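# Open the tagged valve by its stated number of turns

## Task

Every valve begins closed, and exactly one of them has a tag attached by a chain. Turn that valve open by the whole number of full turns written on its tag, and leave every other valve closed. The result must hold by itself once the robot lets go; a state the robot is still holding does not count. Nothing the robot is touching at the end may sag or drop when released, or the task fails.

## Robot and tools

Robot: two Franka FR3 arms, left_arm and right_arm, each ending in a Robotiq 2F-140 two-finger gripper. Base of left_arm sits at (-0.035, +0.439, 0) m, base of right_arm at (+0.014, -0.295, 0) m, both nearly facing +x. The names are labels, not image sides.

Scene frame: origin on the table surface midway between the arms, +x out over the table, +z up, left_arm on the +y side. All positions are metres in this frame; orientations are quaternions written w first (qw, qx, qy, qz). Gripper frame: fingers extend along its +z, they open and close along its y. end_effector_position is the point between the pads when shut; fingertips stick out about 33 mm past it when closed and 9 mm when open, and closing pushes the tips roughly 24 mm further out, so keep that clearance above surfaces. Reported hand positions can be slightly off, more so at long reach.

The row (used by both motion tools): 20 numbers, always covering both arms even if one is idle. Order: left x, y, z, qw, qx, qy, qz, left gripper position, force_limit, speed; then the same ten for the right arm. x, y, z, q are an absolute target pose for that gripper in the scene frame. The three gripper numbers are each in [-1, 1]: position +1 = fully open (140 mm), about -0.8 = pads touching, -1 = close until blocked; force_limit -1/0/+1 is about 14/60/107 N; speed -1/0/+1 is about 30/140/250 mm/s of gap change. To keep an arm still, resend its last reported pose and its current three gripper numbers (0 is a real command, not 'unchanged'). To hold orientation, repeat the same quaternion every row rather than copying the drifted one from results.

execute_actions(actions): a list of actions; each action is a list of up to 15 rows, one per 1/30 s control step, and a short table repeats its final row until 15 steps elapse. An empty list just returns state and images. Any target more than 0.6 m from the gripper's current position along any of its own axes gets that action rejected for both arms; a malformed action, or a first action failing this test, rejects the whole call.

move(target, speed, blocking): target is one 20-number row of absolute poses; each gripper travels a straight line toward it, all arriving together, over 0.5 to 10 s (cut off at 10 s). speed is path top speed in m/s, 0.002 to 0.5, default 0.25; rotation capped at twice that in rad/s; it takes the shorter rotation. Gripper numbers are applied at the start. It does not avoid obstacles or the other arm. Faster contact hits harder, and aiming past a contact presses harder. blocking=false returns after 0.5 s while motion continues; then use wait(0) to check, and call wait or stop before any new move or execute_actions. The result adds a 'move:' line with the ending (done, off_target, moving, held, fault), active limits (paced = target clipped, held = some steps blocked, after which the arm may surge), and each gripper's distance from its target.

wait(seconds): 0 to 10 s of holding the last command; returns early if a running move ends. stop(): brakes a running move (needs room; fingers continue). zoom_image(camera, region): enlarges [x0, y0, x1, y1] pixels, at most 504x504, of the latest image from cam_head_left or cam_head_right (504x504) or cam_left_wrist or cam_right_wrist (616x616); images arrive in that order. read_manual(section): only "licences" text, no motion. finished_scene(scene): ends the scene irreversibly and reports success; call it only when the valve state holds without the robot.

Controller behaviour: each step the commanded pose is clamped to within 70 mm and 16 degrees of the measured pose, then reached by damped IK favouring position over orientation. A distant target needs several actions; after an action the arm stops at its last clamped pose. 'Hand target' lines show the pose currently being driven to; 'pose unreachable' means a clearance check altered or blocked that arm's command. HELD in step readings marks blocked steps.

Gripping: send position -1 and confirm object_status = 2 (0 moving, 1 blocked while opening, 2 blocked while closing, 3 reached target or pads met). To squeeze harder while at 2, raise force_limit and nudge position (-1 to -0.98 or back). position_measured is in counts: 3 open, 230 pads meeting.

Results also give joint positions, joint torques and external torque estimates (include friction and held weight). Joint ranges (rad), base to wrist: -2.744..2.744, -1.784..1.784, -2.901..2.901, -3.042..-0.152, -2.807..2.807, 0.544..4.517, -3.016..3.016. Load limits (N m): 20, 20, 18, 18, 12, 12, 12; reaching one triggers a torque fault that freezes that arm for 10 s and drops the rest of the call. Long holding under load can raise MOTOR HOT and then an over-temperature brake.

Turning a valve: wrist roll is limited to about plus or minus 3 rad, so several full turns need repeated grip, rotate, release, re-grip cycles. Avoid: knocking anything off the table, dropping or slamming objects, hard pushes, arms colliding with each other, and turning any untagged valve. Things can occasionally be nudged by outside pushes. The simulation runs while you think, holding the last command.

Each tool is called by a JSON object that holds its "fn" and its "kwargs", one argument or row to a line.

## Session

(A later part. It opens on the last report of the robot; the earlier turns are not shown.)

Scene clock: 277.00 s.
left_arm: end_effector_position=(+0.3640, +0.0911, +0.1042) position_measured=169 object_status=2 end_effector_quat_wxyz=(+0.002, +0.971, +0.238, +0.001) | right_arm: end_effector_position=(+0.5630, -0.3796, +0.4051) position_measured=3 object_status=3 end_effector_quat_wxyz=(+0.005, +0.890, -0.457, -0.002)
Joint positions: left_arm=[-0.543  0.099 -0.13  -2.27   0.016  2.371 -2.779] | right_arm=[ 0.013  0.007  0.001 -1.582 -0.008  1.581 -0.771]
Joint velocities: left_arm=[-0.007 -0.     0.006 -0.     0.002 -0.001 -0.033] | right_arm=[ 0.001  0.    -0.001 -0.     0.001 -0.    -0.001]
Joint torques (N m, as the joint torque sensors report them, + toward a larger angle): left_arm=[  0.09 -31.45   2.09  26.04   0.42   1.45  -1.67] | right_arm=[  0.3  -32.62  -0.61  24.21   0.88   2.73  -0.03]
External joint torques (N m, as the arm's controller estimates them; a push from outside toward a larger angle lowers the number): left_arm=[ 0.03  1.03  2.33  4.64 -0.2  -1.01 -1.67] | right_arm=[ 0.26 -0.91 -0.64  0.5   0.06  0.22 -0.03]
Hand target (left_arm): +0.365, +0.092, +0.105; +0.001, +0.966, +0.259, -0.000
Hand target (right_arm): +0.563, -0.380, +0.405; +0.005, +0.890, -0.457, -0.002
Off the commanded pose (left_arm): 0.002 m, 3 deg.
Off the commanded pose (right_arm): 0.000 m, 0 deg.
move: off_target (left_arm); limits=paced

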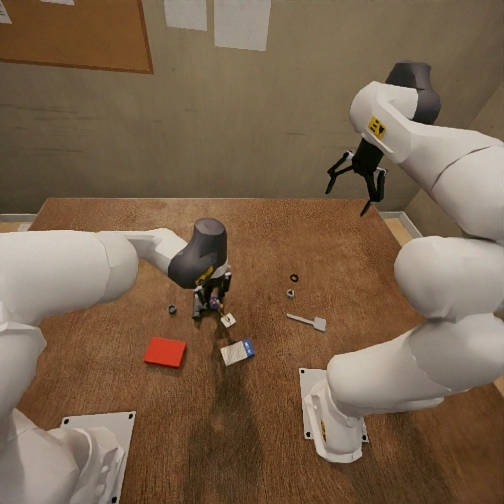

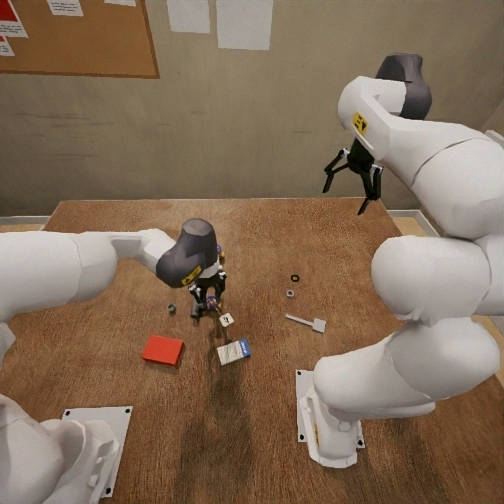

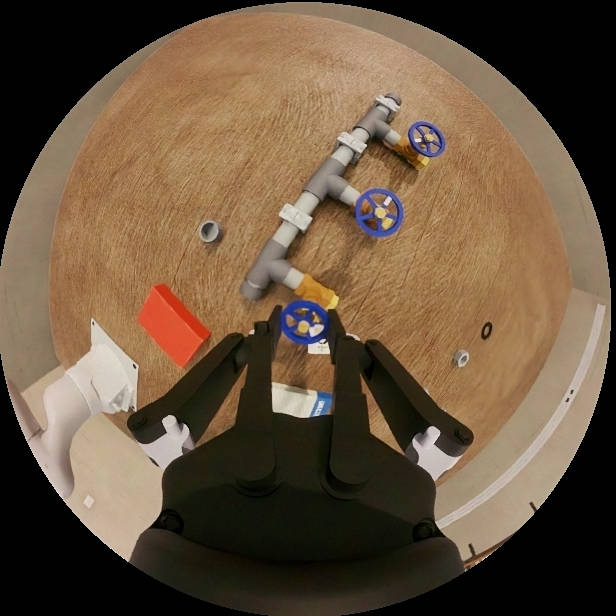

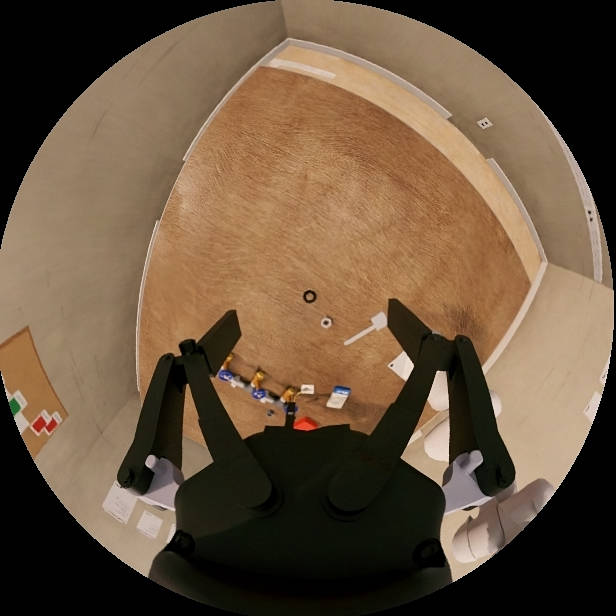

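{"fn": "move", "kwargs": {
  "target": [0.365,0.092,0.105,0,0.966,0.259,0,0.1,0.8,1,0.563,-0.3796,0.4051,0.005,0.89,-0.457,-0.002,1,0,0],
  "speed": 0.5
}}

{"fn": "move", "kwargs": {
  "target": [0.365,0.092,0.105,0,0.5,-0.866,0,0.1,0.8,1,0.563,-0.3796,0.4051,0.005,0.89,-0.457,-0.002,1,0,0],
  "speed": 0.5
}}

{"fn": "move", "kwargs": {
  "target": [0.365,0.092,0.105,0,-0.609,-0.793,0,0.1,0.8,1,0.563,-0.3796,0.4051,0.005,0.89,-0.457,-0.002,1,0,0],
  "speed": 0.5
}}

{"fn": "zoom_image", "kwargs": {
  "camera": "cam_left_wrist",
  "region": [230,250,380,400]
}}

{"fn": "move", "kwargs": {
  "target": [0.365,0.092,0.105,0,-0.609,-0.793,0,-1,0.8,1,0.563,-0.3796,0.4051,0.005,0.89,-0.457,-0.002,1,0,0],
  "speed": 0.5
}}

{"fn": "move", "kwargs": {
  "target": [0.365,0.092,0.105,0,0.5,-0.866,0,-1,0.8,1,0.563,-0.3796,0.4051,0.005,0.89,-0.457,-0.002,1,0,0],
  "speed": 0.5
}}

{"fn": "move", "kwargs": {
  "target": [0.365,0.092,0.105,0,0.966,0.259,0,-1,0.8,1,0.563,-0.3796,0.4051,0.005,0.89,-0.457,-0.002,1,0,0],
  "speed": 0.5
}}

{"fn": "zoom_image", "kwargs": {
  "camera": "cam_left_wrist",
  "region": [230,250,380,400]
}}

Scene clock: 292.27 s.
left_arm: end_effector_position=(+0.3650, +0.0913, +0.1052) position_measured=117 object_status=3 end_effector_quat_wxyz=(+0.002, +0.967, +0.253, +0.001) | right_arm: end_effector_position=(+0.5630, -0.3796, +0.4051) position_measured=3 object_status=3 end_effector_quat_wxyz=(+0.005, +0.890, -0.457, -0.002)
Joint positions: left_arm=[-0.544  0.099 -0.128 -2.266  0.017  2.368 -2.81 ] | right_arm=[ 0.013  0.007  0.001 -1.582 -0.008  1.581 -0.771]
Joint velocities: left_arm=[-0.001  0.     0.     0.002 -0.    -0.003 -0.025] | right_arm=[ 0.     0.    -0.002  0.    -0.001  0.    -0.001]
Joint torques (N m, as the joint torque sensors report them, + toward a larger angle): left_arm=[ -0.19 -31.24   0.98  23.57   0.72   2.02  -0.12] | right_arm=[  0.54 -32.2   -0.69  24.18   0.9    2.72  -0.02]
External joint torques (N m, as the arm's controller estimates them; a push from outside toward a larger angle lowers the number): left_arm=[-0.1   1.21  1.36  2.08  0.09 -0.44 -0.12] | right_arm=[ 0.61 -0.53 -0.63  0.46  0.1   0.21 -0.02]
Hand target (left_arm): +0.365, +0.092, +0.105; +0.000, +0.966, +0.259, -0.000
Hand target (right_arm): +0.563, -0.380, +0.405; +0.005, +0.890, -0.457, -0.002
Off the commanded pose (left_arm): 0.001 m, 1 deg.
Off the commanded pose (right_arm): 0.000 m, 0 deg.
move: done

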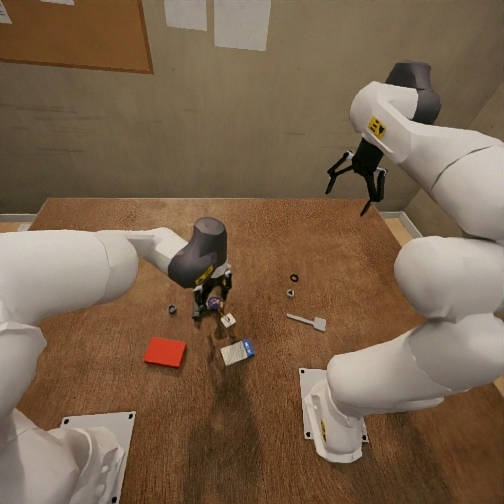

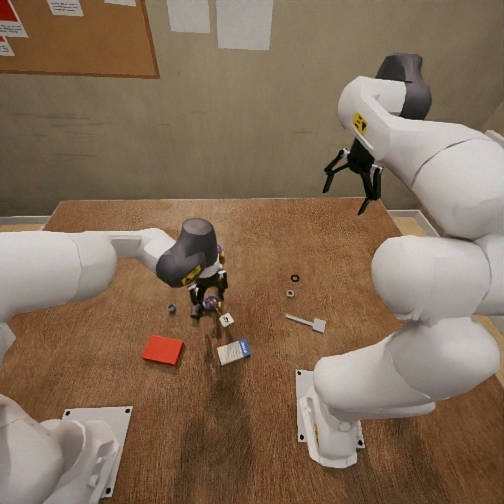

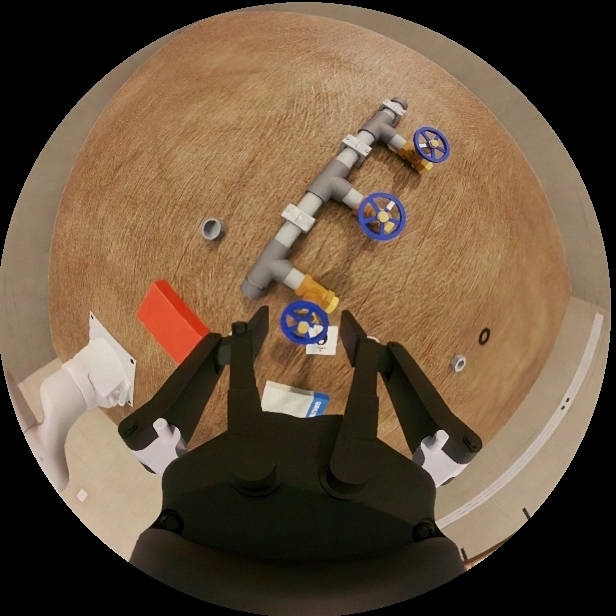

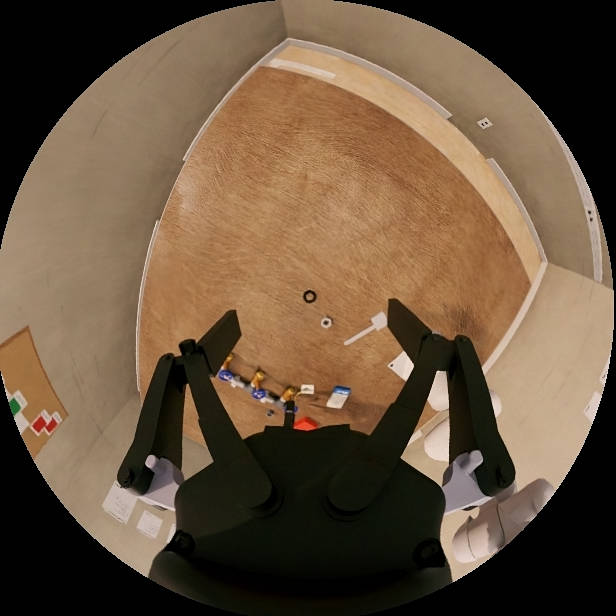

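Scene clock: 296.73 s.
left_arm: end_effector_position=(+0.3657, +0.0919, +0.1058) position_measured=117 object_status=3 end_effector_quat_wxyz=(+0.002, -0.504, +0.863, -0.001) | right_arm: end_effector_position=(+0.5630, -0.3796, +0.4051) position_measured=3 object_status=3 end_effector_quat_wxyz=(+0.005, +0.890, -0.457, -0.002)
Joint positions: left_arm=[-0.179  0.111 -0.495 -2.265  0.079  2.365 -0.258] | right_arm=[ 0.013  0.007  0.001 -1.582 -0.008  1.581 -0.771]
Joint velocities: left_arm=[ 0.     0.001 -0.001  0.    -0.002  0.001  0.028] | right_arm=[-0.    -0.001  0.001 -0.001 -0.    -0.    -0.002]
Joint torques (N m, as the joint torque sensors report them, + toward a larger angle): left_arm=[  0.75 -27.46  -1.67  23.22  -0.01   2.07   0.24] | right_arm=[  0.55 -32.27  -0.75  24.28   0.89   2.74  -0.03]
External joint torques (N m, as the arm's controller estimates them; a push from outside toward a larger angle lowers the number): left_arm=[ 0.72  2.23 -0.19  1.65 -0.58 -0.45  0.24] | right_arm=[ 0.4  -0.45 -0.91  0.5   0.06  0.23 -0.03]
Hand target (left_arm): +0.365, +0.092, +0.105; +0.000, -0.500, +0.866, +0.000
Hand target (right_arm): +0.563, -0.380, +0.405; +0.005, +0.890, -0.457, -0.002
Off the commanded pose (left_arm): 0.001 m, 1 deg.
Off the commanded pose (right_arm): 0.000 m, 0 deg.
move: done; limits=paced

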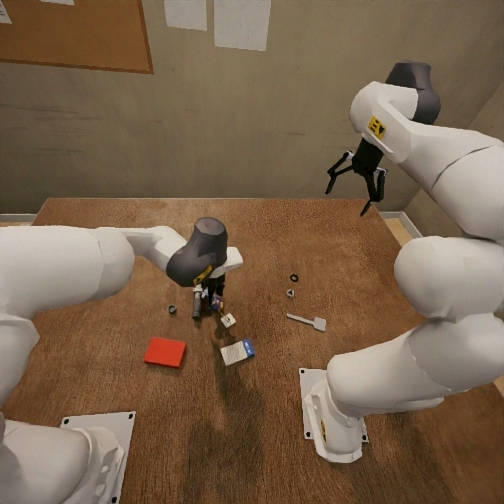

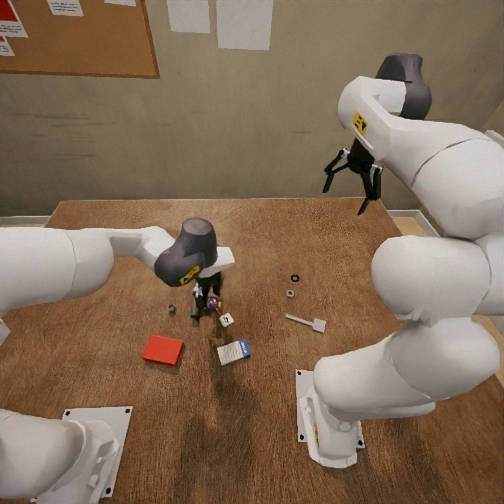

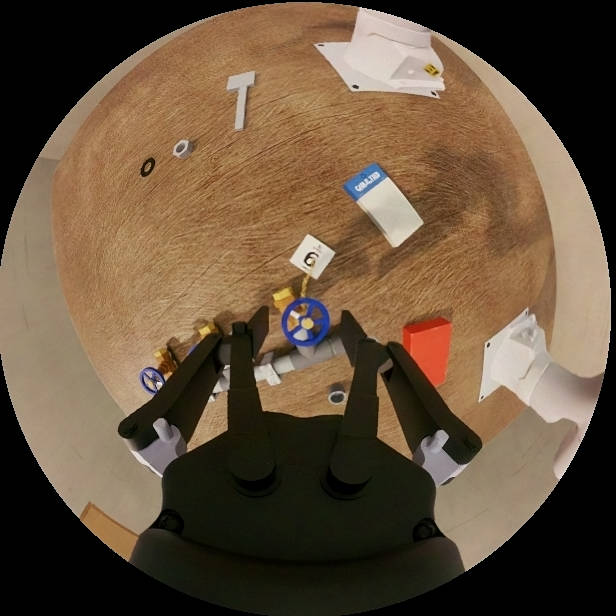

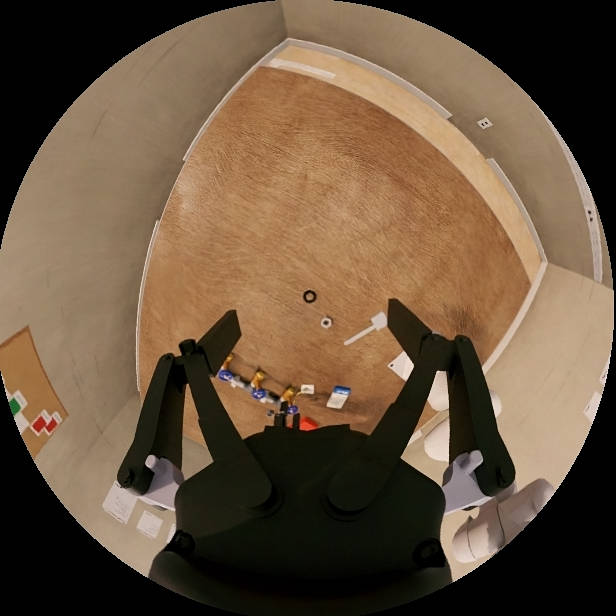

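Scene clock: 300.77 s.
left_arm: end_effector_position=(+0.3659, +0.0917, +0.1064) position_measured=117 object_status=3 end_effector_quat_wxyz=(+0.001, +0.604, +0.797, +0.001) | right_arm: end_effector_position=(+0.5630, -0.3796, +0.4051) position_measured=3 object_status=3 end_effector_quat_wxyz=(+0.005, +0.890, -0.457, -0.002)
Joint positions: left_arm=[ 0.379  0.202 -1.061 -2.256  0.25   2.341  1.976] | right_arm=[ 0.013  0.007  0.001 -1.582 -0.008  1.581 -0.771]
Joint velocities: left_arm=[ 0.004 -0.001 -0.004 -0.001  0.    -0.     0.027] | right_arm=[-0.001 -0.001 -0.001 -0.     0.    -0.    -0.   ]
Joint torques (N m, as the joint torque sensors report them, + toward a larger angle): left_arm=[  1.2  -18.41  -5.67  20.89   0.86   2.49   0.29] | right_arm=[  0.43 -32.3   -0.43  24.14   0.83   2.75   0.  ]
External joint torques (N m, as the arm's controller estimates them; a push from outside toward a larger angle lowers the number): left_arm=[ 1.21  1.83 -0.42 -0.44  0.25  0.07  0.29] | right_arm=[ 0.43 -0.44 -0.43  0.36  0.02  0.24  0.  ]
Hand target (left_arm): +0.365, +0.092, +0.105; -0.000, +0.609, +0.793, +0.000
Hand target (right_arm): +0.563, -0.380, +0.405; +0.005, +0.890, -0.457, -0.002
Off the commanded pose (left_arm): 0.002 m, 1 deg.
Off the commanded pose (right_arm): 0.000 m, 0 deg.
move: done; limits=paced

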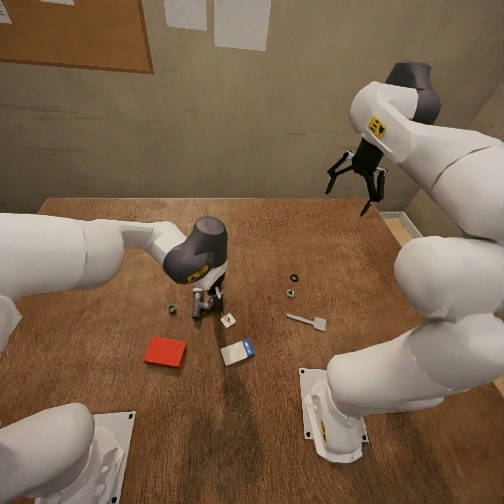

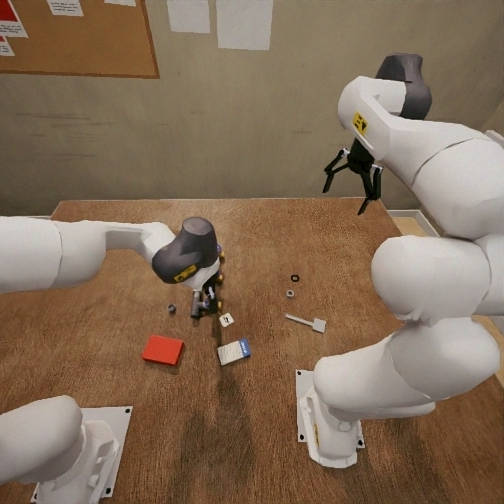

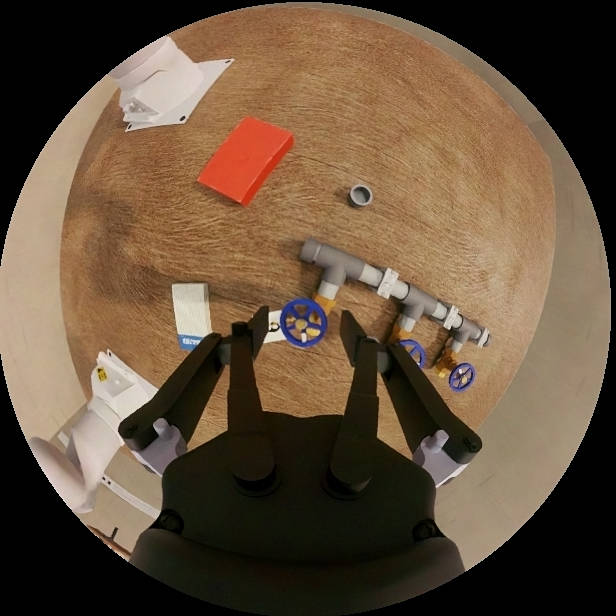

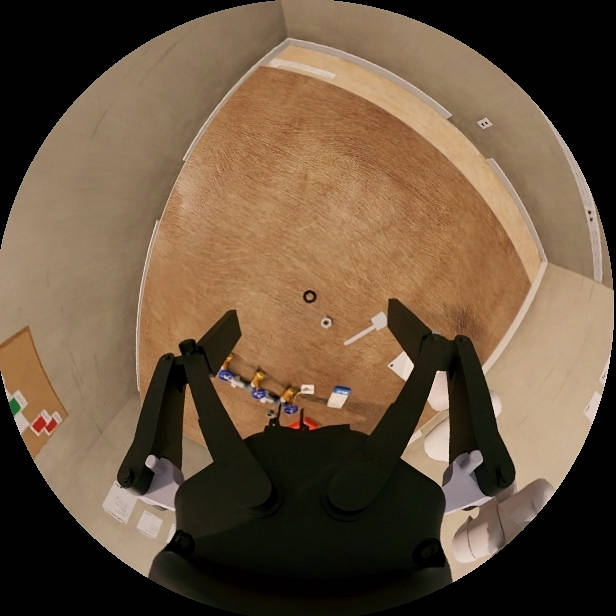

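Region (230, 250, 380, 400) of cam_left_wrist's 616x616 image, scaled by 3.360, with more detail than that image has.

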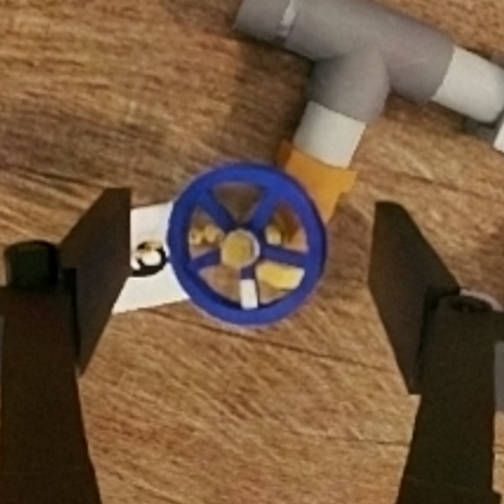

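Scene clock: 301.47 s.
left_arm: end_effector_position=(+0.3642, +0.0911, +0.1066) position_measured=169 object_status=2 end_effector_quat_wxyz=(-0.000, +0.606, +0.795, +0.001) | right_arm: end_effector_position=(+0.5630, -0.3796, +0.4051) position_measured=3 object_status=3 end_effector_quat_wxyz=(+0.005, +0.890, -0.457, -0.002)
Joint positions: left_arm=[ 0.378  0.201 -1.063 -2.256  0.248  2.338  1.979] | right_arm=[ 0.013  0.007  0.001 -1.582 -0.008  1.581 -0.771]
Joint velocities: left_arm=[ 0.001 -0.002 -0.    -0.     0.001  0.     0.003] | right_arm=[ 0.001 -0.    -0.002  0.    -0.001 -0.002  0.001]
Joint torques (N m, as the joint torque sensors report them, + toward a larger angle): left_arm=[  1.7  -18.27  -4.21  21.23   1.24   3.19   0.49] | right_arm=[  0.56 -32.32  -0.79  23.96   0.82   2.8   -0.03]
External joint torques (N m, as the arm's controller estimates them; a push from outside toward a larger angle lowers the number): left_arm=[ 1.64  1.96  0.96 -0.15  0.63  0.78  0.49] | right_arm=[ 0.57 -0.6  -0.78  0.24  0.01  0.3  -0.03]
Hand target (left_arm): +0.365, +0.092, +0.105; -0.000, +0.609, +0.793, +0.000
Hand target (right_arm): +0.563, -0.380, +0.405; +0.005, +0.890, -0.457, -0.002
Off the commanded pose (left_arm): 0.002 m, 0 deg.
Off the commanded pose (right_arm): 0.000 m, 0 deg.
move: done

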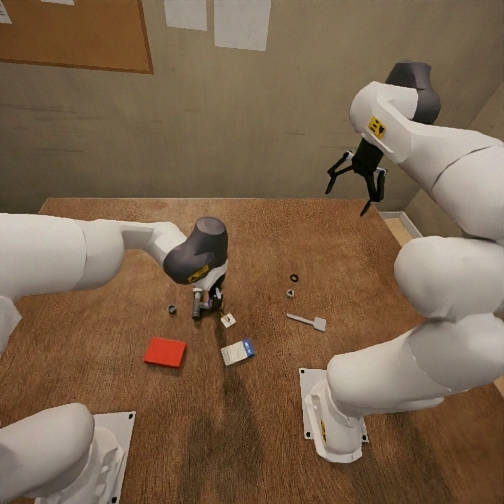

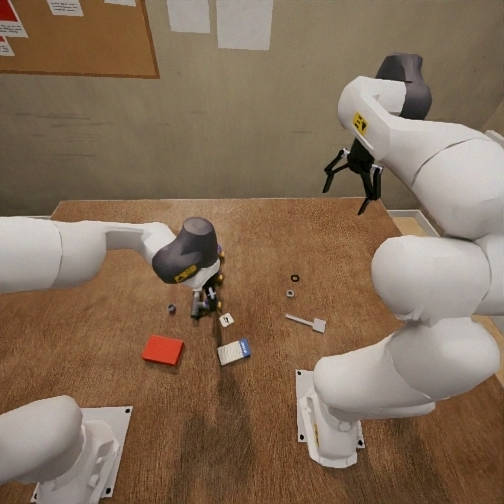

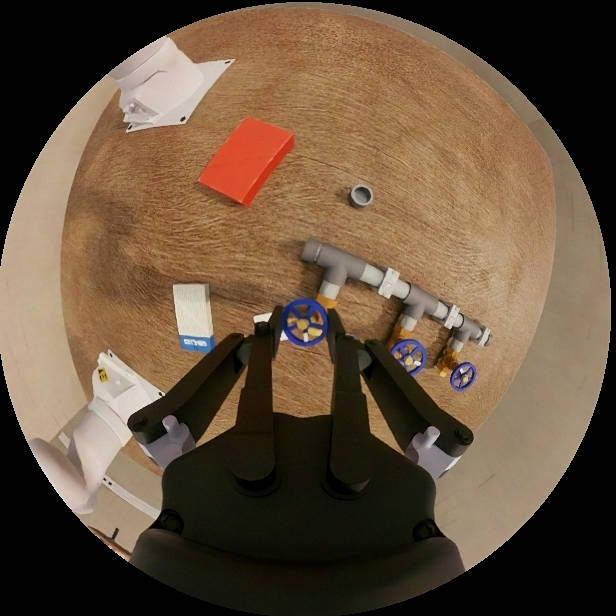

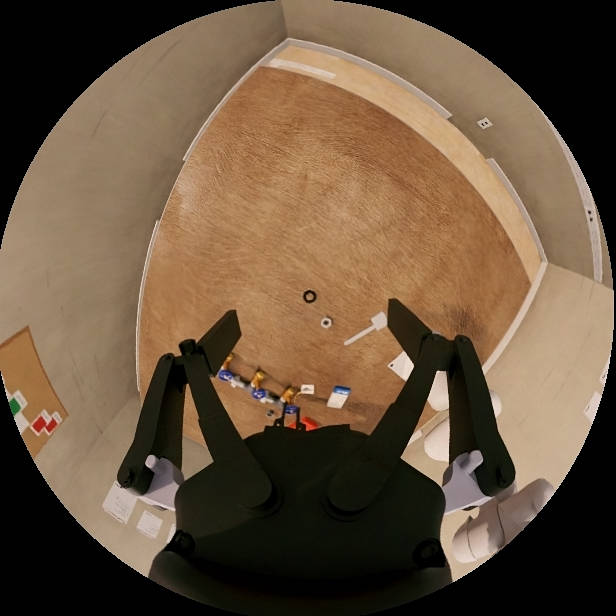

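Scene clock: 305.90 s.
left_arm: end_effector_position=(+0.3651, +0.0924, +0.1049) position_measured=169 object_status=2 end_effector_quat_wxyz=(+0.001, -0.485, +0.875, -0.002) | right_arm: end_effector_position=(+0.5630, -0.3796, +0.4051) position_measured=3 object_status=3 end_effector_quat_wxyz=(+0.005, +0.890, -0.457, -0.002)
Joint positions: left_arm=[-0.164  0.111 -0.509 -2.269  0.079  2.368 -0.212] | right_arm=[ 0.013  0.007  0.001 -1.582 -0.008  1.581 -0.771]
Joint velocities: left_arm=[-0.005 -0.001  0.006  0.001  0.003 -0.002 -0.032] | right_arm=[ 0.001 -0.002 -0.001 -0.001  0.    -0.001  0.   ]
Joint torques (N m, as the joint torque sensors report them, + toward a larger angle): left_arm=[ -0.37 -27.49  -0.15  25.25  -0.23   1.81  -1.2 ] | right_arm=[  0.73 -32.38  -0.68  24.5    0.84   2.72  -0.04]
External joint torques (N m, as the arm's controller estimates them; a push from outside toward a larger angle lowers the number): left_arm=[-0.43  2.02  1.35  3.73 -0.8  -0.72 -1.2 ] | right_arm=[ 0.8  -0.5  -0.62  0.72  0.03  0.21 -0.04]
Hand target (left_arm): +0.365, +0.092, +0.105; -0.000, -0.500, +0.866, -0.001
Hand target (right_arm): +0.563, -0.380, +0.405; +0.005, +0.890, -0.457, -0.002
Off the commanded pose (left_arm): 0.000 m, 2 deg.
Off the commanded pose (right_arm): 0.000 m, 0 deg.
move: done; limits=paced

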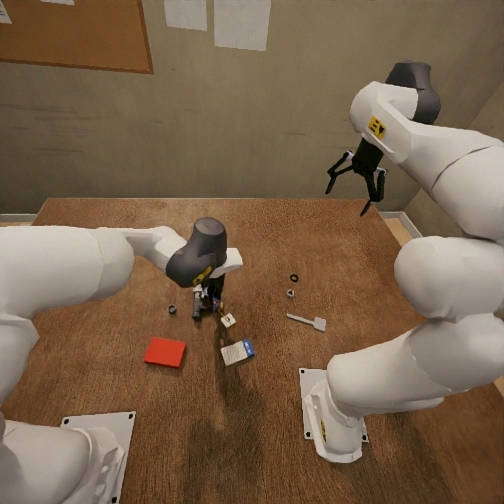

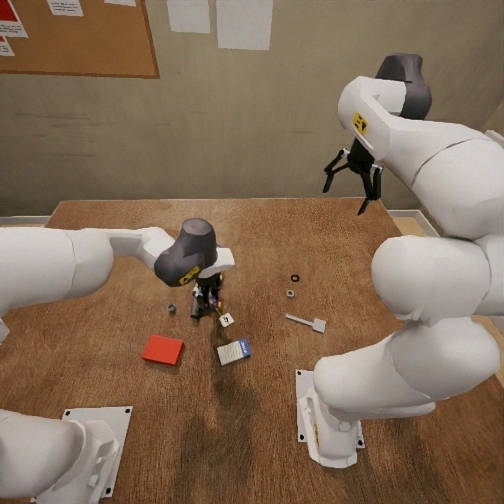

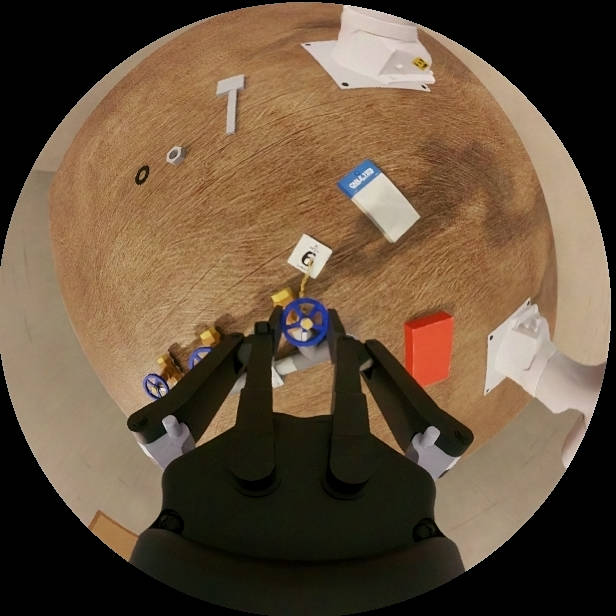

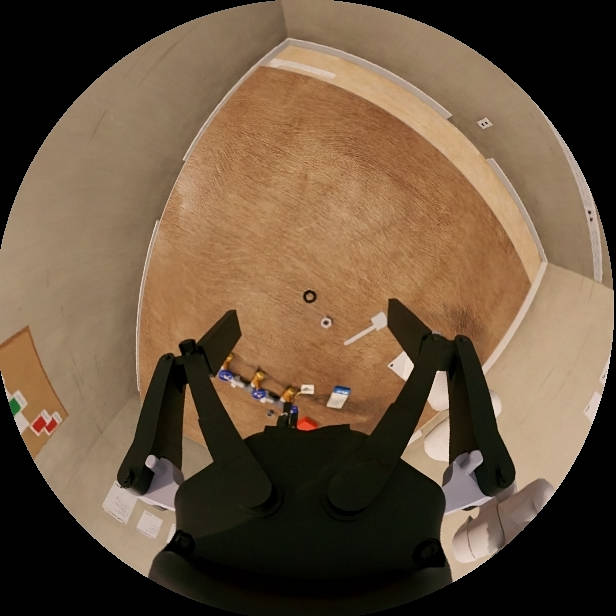

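Scene clock: 310.77 s.
left_arm: end_effector_position=(+0.3638, +0.0910, +0.1042) position_measured=169 object_status=2 end_effector_quat_wxyz=(+0.002, +0.972, +0.237, +0.000) | right_arm: end_effector_position=(+0.5630, -0.3796, +0.4051) position_measured=3 object_status=3 end_effector_quat_wxyz=(+0.005, +0.890, -0.457, -0.002)
Joint positions: left_arm=[-0.546  0.099 -0.126 -2.27   0.016  2.371 -2.777] | right_arm=[ 0.013  0.007  0.001 -1.582 -0.008  1.581 -0.771]
Joint velocities: left_arm=[-0.006  0.002  0.008  0.002  0.011 -0.021 -0.044] | right_arm=[ 0.001  0.     0.     0.002  0.001  0.    -0.002]
Joint torques (N m, as the joint torque sensors report them, + toward a larger angle): left_arm=[  0.07 -31.38   1.93  25.19   0.29   2.09  -1.53] | right_arm=[  0.67 -32.28  -0.33  24.19   0.86   2.73  -0.02]
External joint torques (N m, as the arm's controller estimates them; a push from outside toward a larger angle lowers the number): left_arm=[-0.21  1.    2.    3.76 -0.18 -0.85 -1.68] | right_arm=[ 0.64 -0.39 -0.37  0.35  0.04  0.2  -0.02]
Hand target (left_arm): +0.365, +0.092, +0.105; +0.001, +0.966, +0.259, -0.000
Hand target (right_arm): +0.563, -0.380, +0.405; +0.005, +0.890, -0.457, -0.002
Off the commanded pose (left_arm): 0.002 m, 3 deg.
Off the commanded pose (right_arm): 0.000 m, 0 deg.
move: off_target (left_arm); limits=paced

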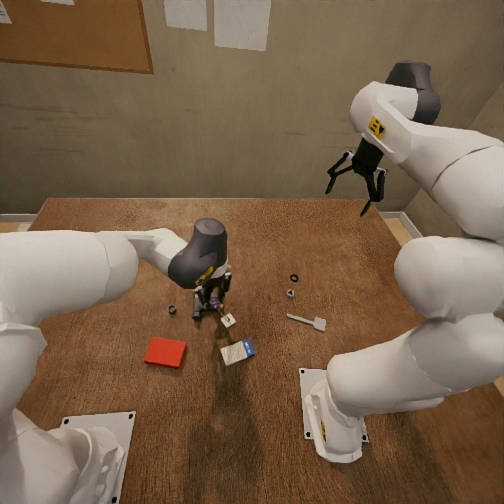

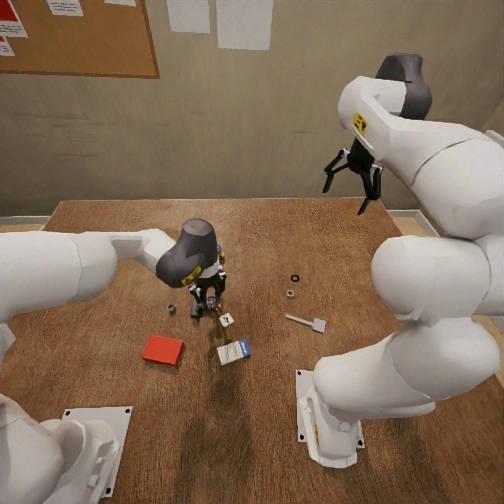

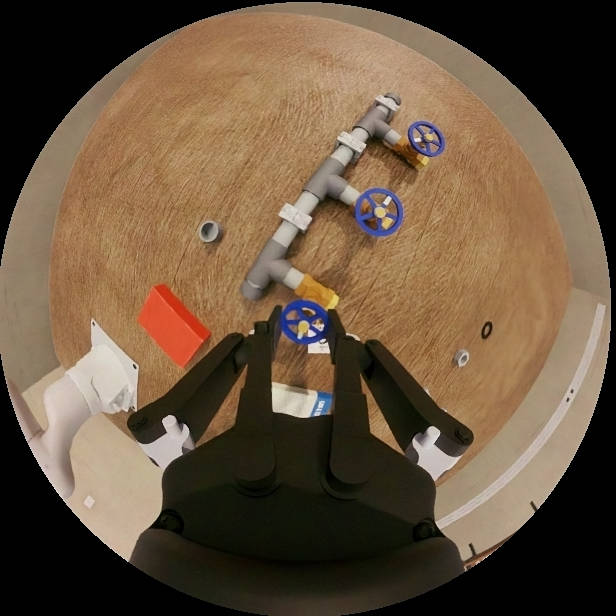

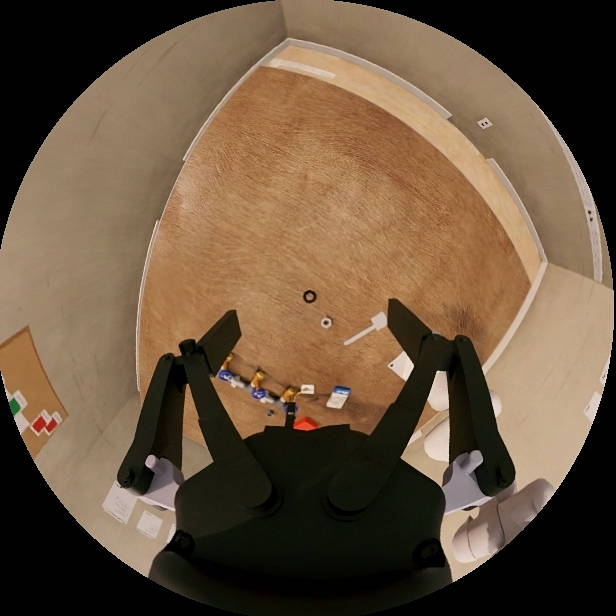

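Region (230, 250, 380, 400) of cam_left_wrist's 616x616 image, scaled by 3.360, with more detail than that image has.

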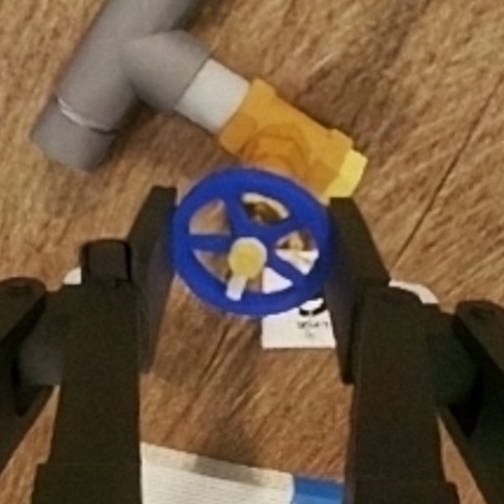

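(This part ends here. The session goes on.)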